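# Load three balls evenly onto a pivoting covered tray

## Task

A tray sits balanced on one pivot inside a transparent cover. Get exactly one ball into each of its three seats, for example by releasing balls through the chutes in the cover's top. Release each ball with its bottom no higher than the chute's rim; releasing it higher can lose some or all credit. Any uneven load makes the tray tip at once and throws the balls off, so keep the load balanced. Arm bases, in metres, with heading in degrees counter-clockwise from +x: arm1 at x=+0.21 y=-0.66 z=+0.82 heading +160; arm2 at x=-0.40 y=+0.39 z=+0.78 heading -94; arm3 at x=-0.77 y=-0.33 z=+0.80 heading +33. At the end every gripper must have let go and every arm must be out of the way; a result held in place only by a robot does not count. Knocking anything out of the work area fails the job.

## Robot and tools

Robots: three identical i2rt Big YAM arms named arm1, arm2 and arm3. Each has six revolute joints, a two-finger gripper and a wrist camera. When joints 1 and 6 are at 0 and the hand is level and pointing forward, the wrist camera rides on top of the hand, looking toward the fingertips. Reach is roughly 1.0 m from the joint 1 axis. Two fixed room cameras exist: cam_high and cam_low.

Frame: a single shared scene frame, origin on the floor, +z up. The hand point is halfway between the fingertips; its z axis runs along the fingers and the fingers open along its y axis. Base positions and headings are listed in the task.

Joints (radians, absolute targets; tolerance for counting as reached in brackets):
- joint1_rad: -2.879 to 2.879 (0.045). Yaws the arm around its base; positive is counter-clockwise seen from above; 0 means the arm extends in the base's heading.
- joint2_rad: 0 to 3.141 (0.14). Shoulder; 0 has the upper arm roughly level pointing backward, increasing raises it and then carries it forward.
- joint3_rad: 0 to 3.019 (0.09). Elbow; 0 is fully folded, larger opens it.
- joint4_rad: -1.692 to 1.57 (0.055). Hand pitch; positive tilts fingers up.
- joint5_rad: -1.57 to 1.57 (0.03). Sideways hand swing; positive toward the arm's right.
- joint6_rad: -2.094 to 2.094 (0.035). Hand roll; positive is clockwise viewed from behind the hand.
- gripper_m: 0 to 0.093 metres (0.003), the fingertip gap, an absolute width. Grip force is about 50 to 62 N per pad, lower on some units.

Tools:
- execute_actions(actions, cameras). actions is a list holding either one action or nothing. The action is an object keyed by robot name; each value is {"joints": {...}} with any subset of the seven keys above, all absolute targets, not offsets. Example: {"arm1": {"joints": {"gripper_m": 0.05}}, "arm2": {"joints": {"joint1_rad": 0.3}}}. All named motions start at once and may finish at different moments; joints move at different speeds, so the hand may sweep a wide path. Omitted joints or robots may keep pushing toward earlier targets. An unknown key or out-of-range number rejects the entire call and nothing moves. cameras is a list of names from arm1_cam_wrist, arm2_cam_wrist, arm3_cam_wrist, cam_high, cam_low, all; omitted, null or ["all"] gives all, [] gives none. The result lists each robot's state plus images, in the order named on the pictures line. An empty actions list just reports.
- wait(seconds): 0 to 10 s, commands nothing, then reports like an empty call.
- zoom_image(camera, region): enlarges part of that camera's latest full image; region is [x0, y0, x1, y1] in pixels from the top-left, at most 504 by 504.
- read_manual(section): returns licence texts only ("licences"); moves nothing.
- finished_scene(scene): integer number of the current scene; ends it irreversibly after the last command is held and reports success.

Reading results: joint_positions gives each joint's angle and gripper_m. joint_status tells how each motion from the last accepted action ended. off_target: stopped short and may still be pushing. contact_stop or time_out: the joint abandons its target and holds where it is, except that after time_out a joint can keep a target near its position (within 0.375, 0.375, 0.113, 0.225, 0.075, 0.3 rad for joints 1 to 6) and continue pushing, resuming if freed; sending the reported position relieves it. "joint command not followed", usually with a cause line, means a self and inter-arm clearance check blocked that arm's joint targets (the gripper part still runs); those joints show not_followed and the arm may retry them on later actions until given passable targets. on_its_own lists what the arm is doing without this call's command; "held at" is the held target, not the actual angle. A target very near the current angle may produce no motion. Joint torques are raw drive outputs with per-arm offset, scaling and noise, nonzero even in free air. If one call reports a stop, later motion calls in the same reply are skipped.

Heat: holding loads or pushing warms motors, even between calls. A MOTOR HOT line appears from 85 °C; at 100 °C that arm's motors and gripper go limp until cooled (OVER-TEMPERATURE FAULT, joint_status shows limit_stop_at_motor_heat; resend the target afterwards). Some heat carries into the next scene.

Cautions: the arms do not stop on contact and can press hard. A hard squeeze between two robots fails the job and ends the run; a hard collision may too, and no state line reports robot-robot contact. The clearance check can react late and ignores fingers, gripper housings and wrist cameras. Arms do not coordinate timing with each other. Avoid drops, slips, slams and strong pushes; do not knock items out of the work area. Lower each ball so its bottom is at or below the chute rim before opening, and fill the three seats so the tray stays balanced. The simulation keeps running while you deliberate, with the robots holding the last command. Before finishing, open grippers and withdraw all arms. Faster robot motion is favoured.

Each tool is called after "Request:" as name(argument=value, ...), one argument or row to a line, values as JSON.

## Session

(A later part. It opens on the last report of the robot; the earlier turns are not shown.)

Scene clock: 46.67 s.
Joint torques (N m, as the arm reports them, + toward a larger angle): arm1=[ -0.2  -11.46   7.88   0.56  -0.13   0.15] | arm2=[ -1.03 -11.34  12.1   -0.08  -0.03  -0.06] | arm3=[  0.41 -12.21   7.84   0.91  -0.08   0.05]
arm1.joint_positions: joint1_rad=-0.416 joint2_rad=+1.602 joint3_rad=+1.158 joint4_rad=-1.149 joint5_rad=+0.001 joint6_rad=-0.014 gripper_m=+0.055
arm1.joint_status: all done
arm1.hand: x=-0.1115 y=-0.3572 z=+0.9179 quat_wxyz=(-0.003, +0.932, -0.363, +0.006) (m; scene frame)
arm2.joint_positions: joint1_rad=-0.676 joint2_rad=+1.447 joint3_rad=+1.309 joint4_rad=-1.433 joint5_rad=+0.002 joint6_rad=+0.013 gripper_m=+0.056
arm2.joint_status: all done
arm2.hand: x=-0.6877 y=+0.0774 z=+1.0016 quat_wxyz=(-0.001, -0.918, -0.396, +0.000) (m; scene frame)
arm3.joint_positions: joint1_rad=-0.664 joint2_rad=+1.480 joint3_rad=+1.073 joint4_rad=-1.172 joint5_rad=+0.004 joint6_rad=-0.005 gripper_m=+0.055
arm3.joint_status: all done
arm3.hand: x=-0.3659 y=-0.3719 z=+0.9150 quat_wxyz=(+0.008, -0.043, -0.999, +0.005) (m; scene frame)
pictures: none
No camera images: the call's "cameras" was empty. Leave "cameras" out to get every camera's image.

Request:
execute_actions(
  actions=[
    {"arm2":{"joints":{"joint1_rad":0.34,"joint2_rad":1.70,"joint3_rad":1.61,"joint4_rad":-1.44,"joint6_rad":1.57}}},
  ],
)

Scene clock: 50.30 s.
Joint torques (N m, as the arm reports them, + toward a larger angle): arm1=[ -0.18 -11.56   7.87   0.57  -0.13   0.16] | arm2=[ -1.16 -18.15  13.36   0.14   0.26   0.28] | arm3=[  0.32 -11.63   7.7    0.79  -0.02   0.07]
arm1.joint_positions: joint1_rad=-0.416 joint2_rad=+1.602 joint3_rad=+1.158 joint4_rad=-1.149 joint5_rad=+0.001 joint6_rad=-0.014 gripper_m=+0.055
arm1.joint_status: not commanded
arm1.hand: x=-0.1115 y=-0.3572 z=+0.9179 quat_wxyz=(-0.003, +0.932, -0.363, +0.006) (m; scene frame)
arm2.joint_positions: joint1_rad=+0.350 joint2_rad=+1.720 joint3_rad=+1.562 joint4_rad=-1.437 joint5_rad=-0.003 joint6_rad=+1.556 gripper_m=+0.056
arm2.joint_status: all done
arm2.hand: x=-0.2583 y=-0.1092 z=+0.9755 quat_wxyz=(+0.011, -0.989, -0.148, +0.000) (m; scene frame)
arm3.joint_positions: joint1_rad=-0.664 joint2_rad=+1.480 joint3_rad=+1.073 joint4_rad=-1.172 joint5_rad=+0.004 joint6_rad=-0.005 gripper_m=+0.055
arm3.joint_status: not commanded
arm3.hand: x=-0.3659 y=-0.3719 z=+0.9150 quat_wxyz=(+0.008, -0.043, -0.999, +0.005) (m; scene frame)
pictures: arm1_cam_wrist, arm2_cam_wrist, arm3_cam_wrist, cam_high, cam_low
Images, in order (width x height): arm1_cam_wrist 672x504, arm2_cam_wrist 672x504, arm3_cam_wrist 672x504, cam_high 672x504, cam_low 672x504.

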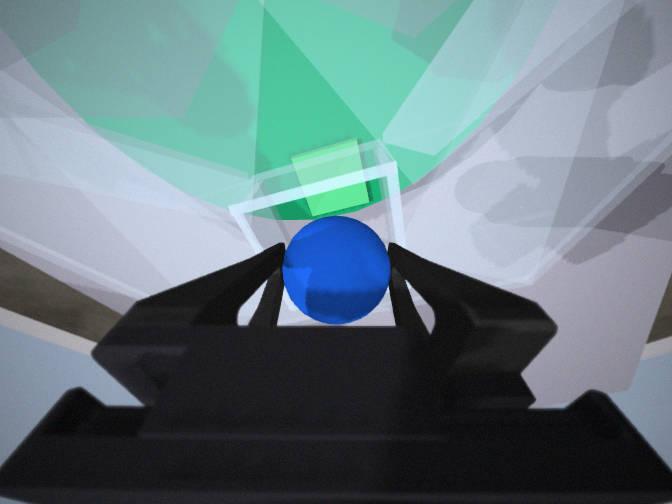

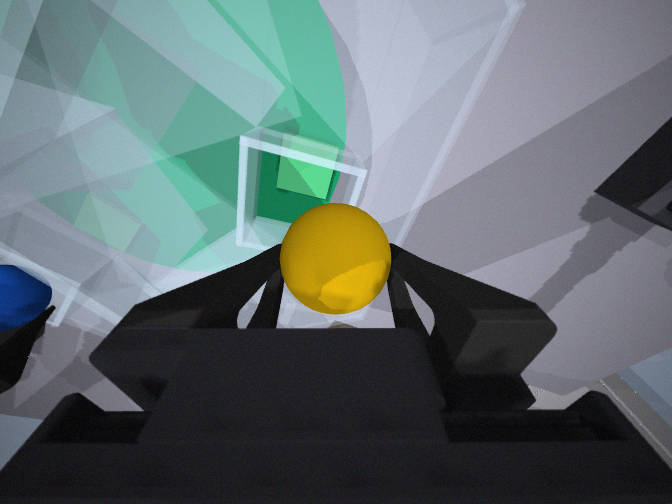

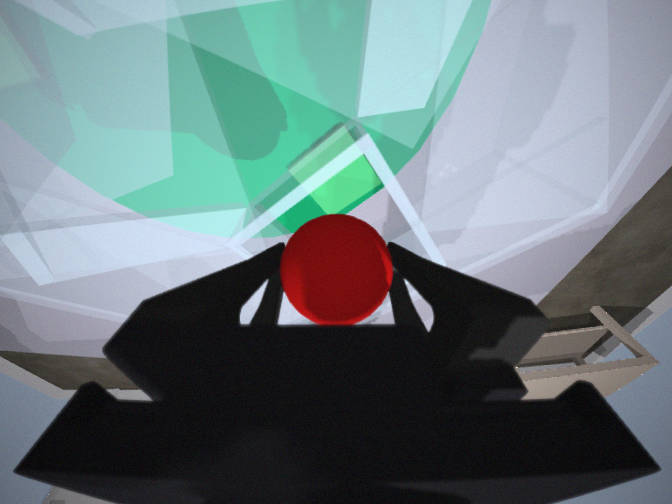

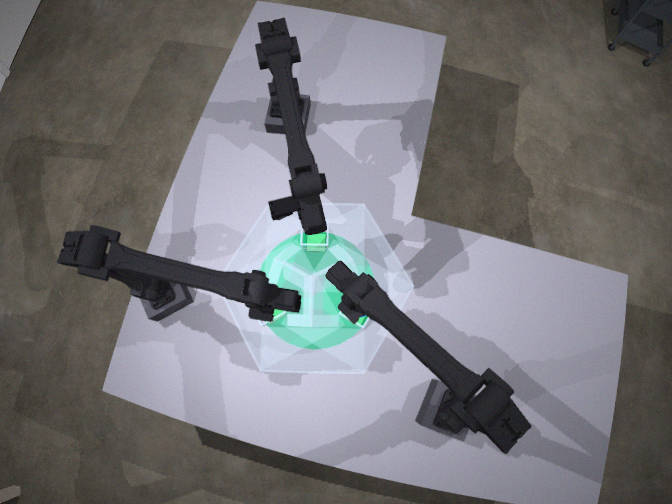

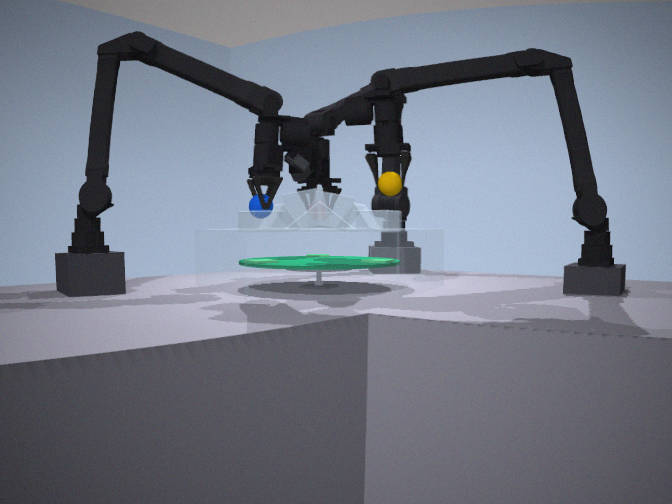

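Request:
execute_actions(
  actions=[
    {"arm2":{"joints":{"joint1_rad":0.372,"joint2_rad":1.778,"joint4_rad":-1.333}}},
  ],
  cameras=["arm2_cam_wrist","cam_low"],
)

Request:
zoom_image(
  camera="cam_low",
  region=[220, 150, 420, 250],
)

Scene clock: 53.23 s.
Joint torques (N m, as the arm reports them, + toward a larger angle): arm1=[ -0.16 -11.46   7.86   0.56  -0.13   0.15] | arm2=[  0.26 -18.14  13.22   0.81   0.25   0.26] | arm3=[  0.01 -12.36   7.61   0.73  -0.05   0.12]
arm1.joint_positions: joint1_rad=-0.416 joint2_rad=+1.602 joint3_rad=+1.158 joint4_rad=-1.149 joint5_rad=+0.001 joint6_rad=-0.014 gripper_m=+0.055
arm1.joint_status: not commanded
arm1.hand: x=-0.1115 y=-0.3572 z=+0.9179 quat_wxyz=(-0.003, +0.932, -0.363, +0.006) (m; scene frame)
arm2.joint_positions: joint1_rad=+0.364 joint2_rad=+1.786 joint3_rad=+1.563 joint4_rad=-1.344 joint5_rad=-0.003 joint6_rad=+1.556 gripper_m=+0.056
arm2.joint_status: all done
arm2.hand: x=-0.2436 y=-0.1318 z=+0.9421 quat_wxyz=(-0.003, -0.988, -0.155, -0.002) (m; scene frame)
arm3.joint_positions: joint1_rad=-0.664 joint2_rad=+1.480 joint3_rad=+1.073 joint4_rad=-1.172 joint5_rad=+0.004 joint6_rad=-0.005 gripper_m=+0.055
arm3.joint_status: not commanded
arm3.hand: x=-0.3659 y=-0.3719 z=+0.9150 quat_wxyz=(+0.008, -0.043, -0.999, +0.005) (m; scene frame)
pictures: arm2_cam_wrist, cam_low
Images, in order (width x height): arm2_cam_wrist 672x504, cam_low 672x504.

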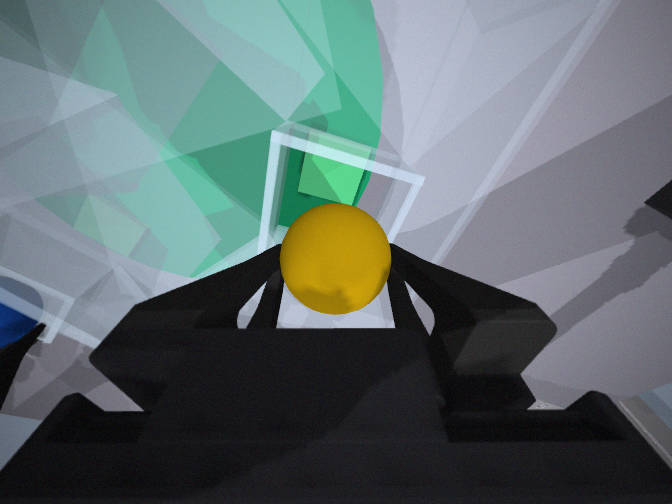

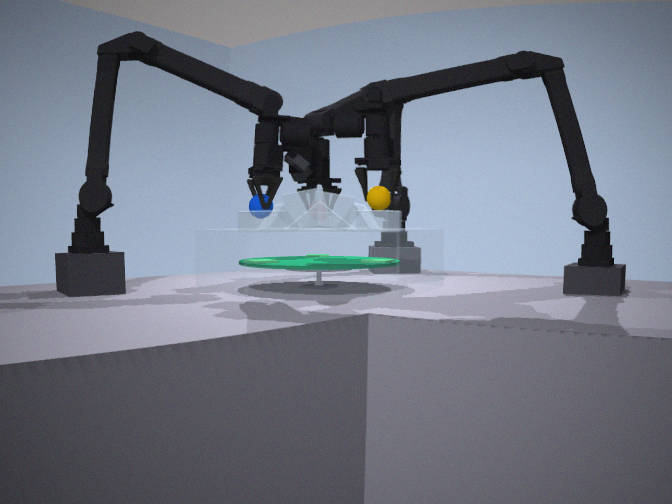

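Region (220, 150, 420, 250) of cam_low's 672x504 image, scaled by 2.520, with more detail than that image has.

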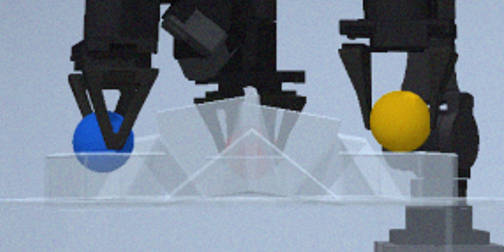

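Request:
execute_actions(
  actions=[
    {"arm2":{"joints":{"joint2_rad":1.80,"joint3_rad":1.535,"joint4_rad":-1.275}}},
  ],
  cameras=["arm2_cam_wrist","cam_low"],
)

Request:
zoom_image(
  camera="cam_low",
  region=[220, 150, 420, 250],
)

Scene clock: 54.90 s.
Joint torques (N m, as the arm reports them, + toward a larger angle): arm1=[ -0.15 -11.46   7.86   0.58  -0.13   0.15] | arm2=[  0.2  -17.01   9.3    0.87   0.25   0.26] | arm3=[ -0.2  -11.74   7.73   0.87  -0.07   0.11]
arm1.joint_positions: joint1_rad=-0.416 joint2_rad=+1.602 joint3_rad=+1.158 joint4_rad=-1.149 joint5_rad=+0.001 joint6_rad=-0.014 gripper_m=+0.055
arm1.joint_status: not commanded
arm1.hand: x=-0.1115 y=-0.3572 z=+0.9179 quat_wxyz=(-0.003, +0.932, -0.363, +0.006) (m; scene frame)
arm2.joint_positions: joint1_rad=+0.364 joint2_rad=+1.796 joint3_rad=+1.532 joint4_rad=-1.287 joint5_rad=-0.003 joint6_rad=+1.556 gripper_m=+0.056
arm2.joint_status: all done
arm2.hand: x=-0.2424 y=-0.1356 z=+0.9255 quat_wxyz=(-0.011, -0.988, -0.155, -0.003) (m; scene frame)
arm3.joint_positions: joint1_rad=-0.664 joint2_rad=+1.480 joint3_rad=+1.073 joint4_rad=-1.172 joint5_rad=+0.004 joint6_rad=-0.005 gripper_m=+0.055
arm3.joint_status: not commanded
arm3.hand: x=-0.3659 y=-0.3719 z=+0.9150 quat_wxyz=(+0.008, -0.043, -0.999, +0.005) (m; scene frame)
pictures: arm2_cam_wrist, cam_low
Images, in order (width x height): arm2_cam_wrist 672x504, cam_low 672x504.

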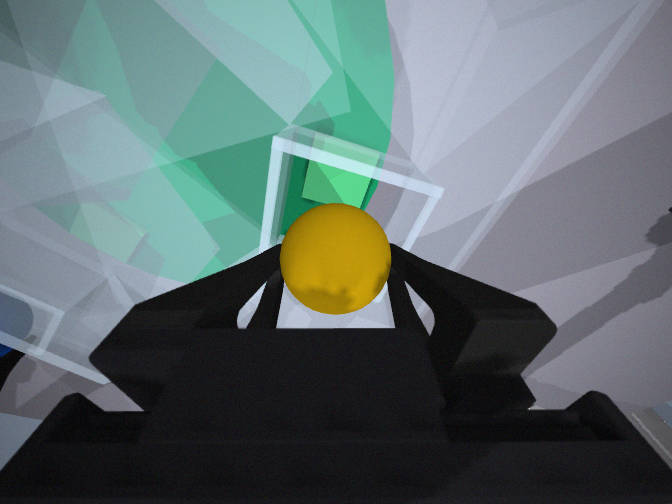

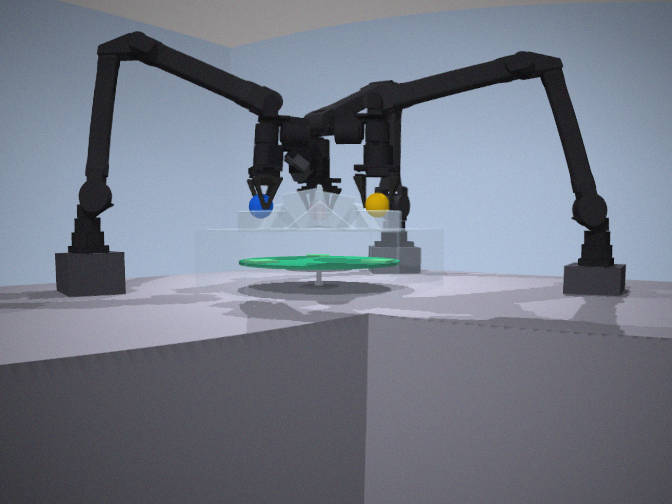

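Region (220, 150, 420, 250) of cam_low's 672x504 image, scaled by 2.520, with more detail than that image has.

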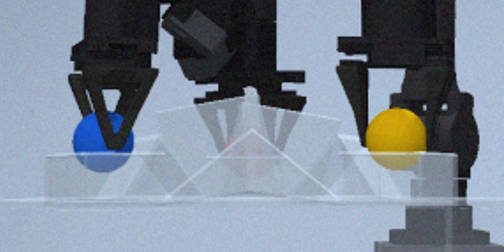

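Request:
execute_actions(
  actions=[
    {"arm2":{"joints":{"joint3_rad":1.512}}},
  ],
  cameras=["arm2_cam_wrist"],
)

Scene clock: 55.90 s.
Joint torques (N m, as the arm reports them, + toward a larger angle): arm1=[ -0.2  -11.41   7.87   0.57  -0.13   0.15] | arm2=[  0.28 -17.02   8.7    0.57   0.2    0.26] | arm3=[  0.17 -12.03   7.74   0.78  -0.03   0.09]
arm1.joint_positions: joint1_rad=-0.416 joint2_rad=+1.602 joint3_rad=+1.158 joint4_rad=-1.149 joint5_rad=+0.001 joint6_rad=-0.014 gripper_m=+0.055
arm1.joint_status: not commanded
arm1.hand: x=-0.1115 y=-0.3572 z=+0.9179 quat_wxyz=(-0.003, +0.932, -0.363, +0.006) (m; scene frame)
arm2.joint_positions: joint1_rad=+0.364 joint2_rad=+1.797 joint3_rad=+1.515 joint4_rad=-1.281 joint5_rad=-0.001 joint6_rad=+1.557 gripper_m=+0.056
arm2.joint_status: all done
arm2.hand: x=-0.2440 y=-0.1313 z=+0.9190 quat_wxyz=(-0.006, -0.988, -0.155, -0.002) (m; scene frame)
arm3.joint_positions: joint1_rad=-0.664 joint2_rad=+1.480 joint3_rad=+1.073 joint4_rad=-1.172 joint5_rad=+0.004 joint6_rad=-0.005 gripper_m=+0.055
arm3.joint_status: not commanded
arm3.hand: x=-0.3659 y=-0.3719 z=+0.9150 quat_wxyz=(+0.008, -0.043, -0.999, +0.005) (m; scene frame)
pictures: arm2_cam_wrist
Images, in order (width x height): arm2_cam_wrist 672x504.

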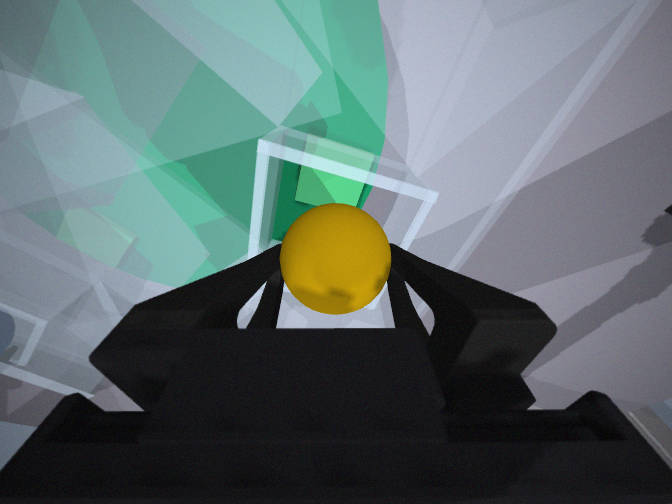

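Request:
execute_actions(
  actions=[
    {"arm1":{"joints":{"gripper_m":0.075}},"arm2":{"joints":{"gripper_m":0.075}},"arm3":{"joints":{"gripper_m":0.075}}},
  ],
)

Scene clock: 56.90 s.
Joint torques (N m, as the arm reports them, + toward a larger angle): arm1=[ -0.19 -11.52   7.87   0.58  -0.13   0.15] | arm2=[  0.25 -17.1    8.69  -0.56   0.18   0.22] | arm3=[  0.65 -10.35   7.82   0.65  -0.19  -0.06]
arm1.joint_positions: joint1_rad=-0.416 joint2_rad=+1.602 joint3_rad=+1.158 joint4_rad=-1.149 joint5_rad=+0.001 joint6_rad=-0.014 gripper_m=+0.075
arm1.joint_status: all done
arm1.hand: x=-0.1115 y=-0.3572 z=+0.9180 quat_wxyz=(-0.004, +0.932, -0.363, +0.006) (m; scene frame)
arm2.joint_positions: joint1_rad=+0.364 joint2_rad=+1.795 joint3_rad=+1.516 joint4_rad=-1.253 joint5_rad=-0.001 joint6_rad=+1.559 gripper_m=+0.075
arm2.joint_status: all done
arm2.hand: x=-0.2419 y=-0.1383 z=+0.9203 quat_wxyz=(-0.020, -0.988, -0.154, -0.004) (m; scene frame)
arm3.joint_positions: joint1_rad=-0.671 joint2_rad=+1.463 joint3_rad=+1.073 joint4_rad=-1.165 joint5_rad=+0.008 joint6_rad=+0.012 gripper_m=+0.075
arm3.joint_status: all done
arm3.hand: x=-0.3643 y=-0.3757 z=+0.9217 quat_wxyz=(-0.005, -0.055, -0.998, +0.007) (m; scene frame)
pictures: arm1_cam_wrist, arm2_cam_wrist, arm3_cam_wrist, cam_high, cam_low
Images, in order (width x height): arm1_cam_wrist 672x504, arm2_cam_wrist 672x504, arm3_cam_wrist 672x504, cam_high 672x504, cam_low 672x504.

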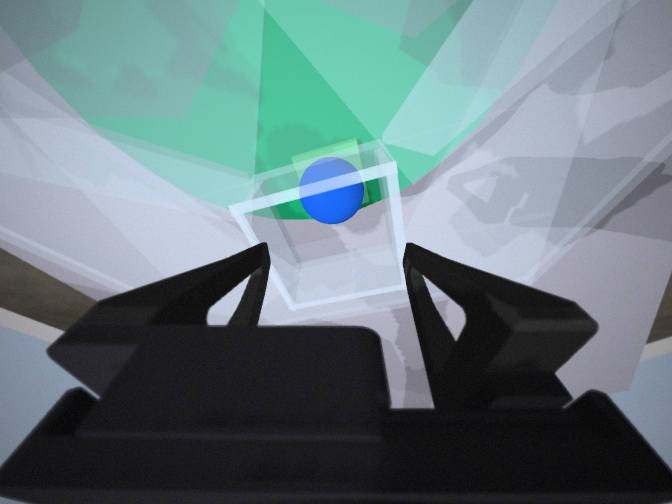

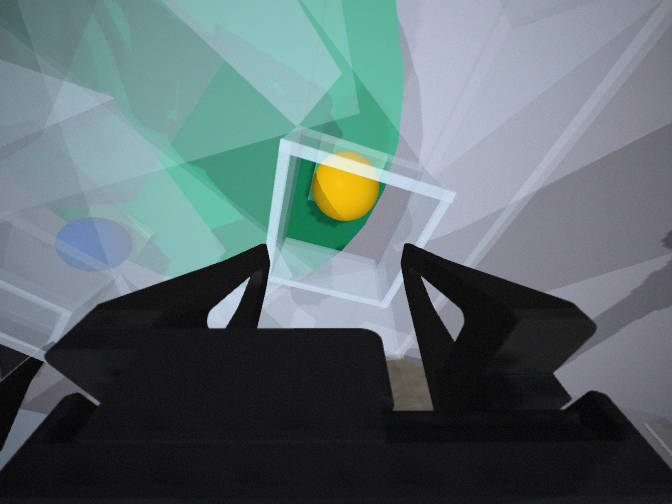

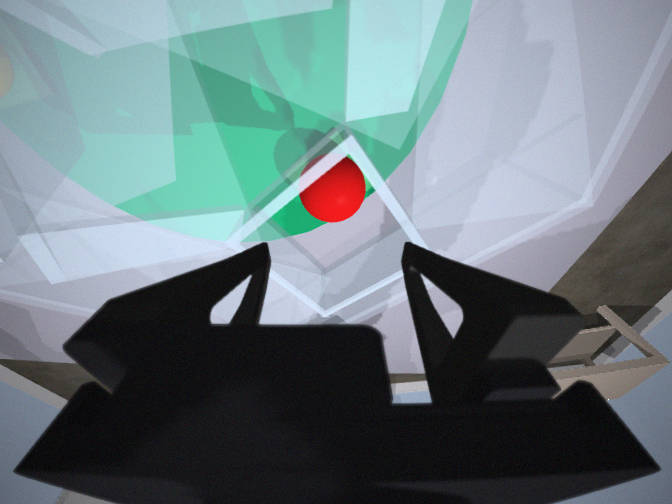

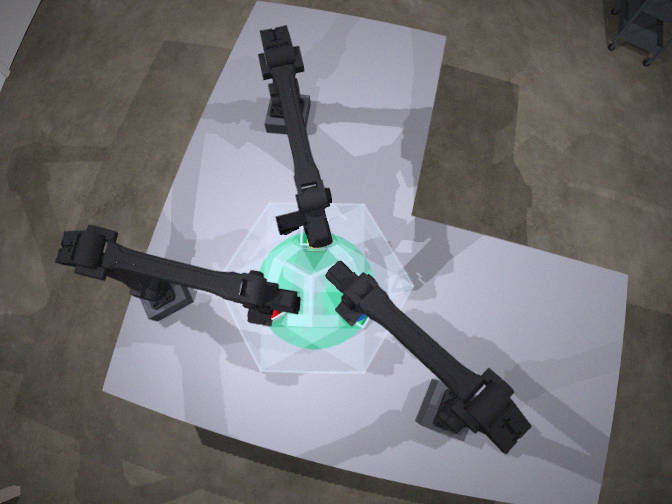

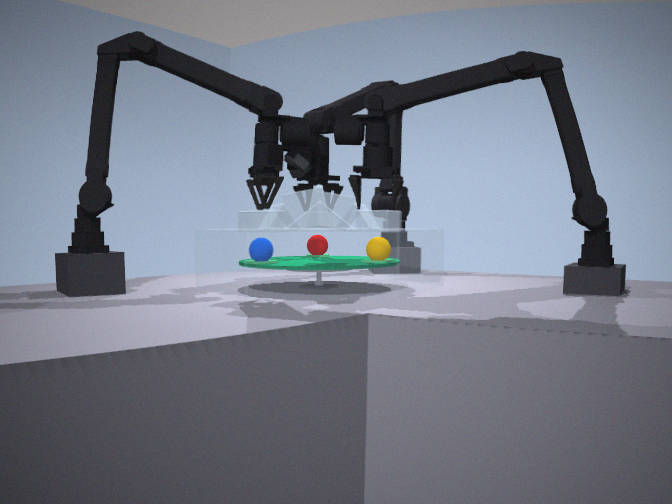

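Request:
execute_actions(
  actions=[
    {"arm1":{"joints":{"joint2_rad":1.0,"joint4_rad":-1.5}},"arm2":{"joints":{"joint2_rad":1.1,"joint4_rad":-1.6}},"arm3":{"joints":{"joint2_rad":0.9,"joint4_rad":-1.5}}},
  ],
  cameras=["cam_high","cam_low"],
)

Scene clock: 59.07 s.
Joint torques (N m, as the arm reports them, + toward a larger angle): arm1=[-0.14 -3.65  8.96  0.41 -0.13  0.15] | arm2=[ 0.2  -5.34 10.05  0.7   0.15  0.19] | arm3=[ 1.17 -1.84  8.83  0.17 -0.05 -0.02]
arm1.joint_positions: joint1_rad=-0.416 joint2_rad=+0.999 joint3_rad=+1.158 joint4_rad=-1.494 joint5_rad=+0.001 joint6_rad=-0.014 gripper_m=+0.075
arm1.joint_status: all done
arm1.hand: x=-0.0146 y=-0.4517 z=+1.1264 quat_wxyz=(-0.052, +0.925, -0.360, -0.113) (m; scene frame)
arm2.joint_positions: joint1_rad=+0.364 joint2_rad=+1.101 joint3_rad=+1.504 joint4_rad=-1.593 joint5_rad=+0.000 joint6_rad=+1.559 gripper_m=+0.075
arm2.joint_status: all done
arm2.hand: x=-0.2996 y=+0.0490 z=+1.2062 quat_wxyz=(-0.189, -0.970, -0.151, -0.027) (m; scene frame)
arm3.joint_positions: joint1_rad=-0.671 joint2_rad=+0.892 joint3_rad=+1.071 joint4_rad=-1.488 joint5_rad=+0.004 joint6_rad=+0.007 gripper_m=+0.075
arm3.joint_status: all done
arm3.hand: x=-0.4915 y=-0.3614 z=+1.0979 quat_wxyz=(-0.128, -0.053, -0.990, +0.011) (m; scene frame)
pictures: cam_high, cam_low
Images, in order (width x height): cam_high 672x504, cam_low 672x504.

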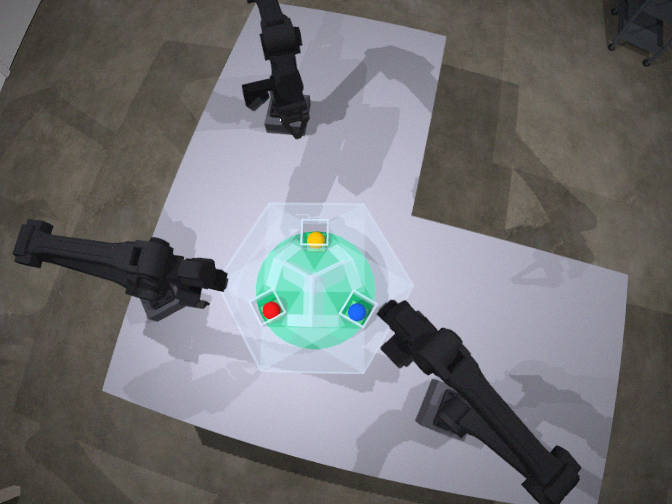

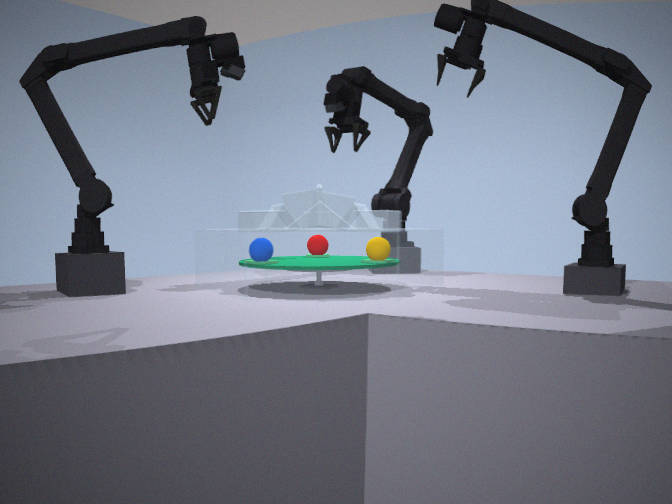

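Request:
finished_scene(
  scene=1,
)

The scene is finished: the task was done.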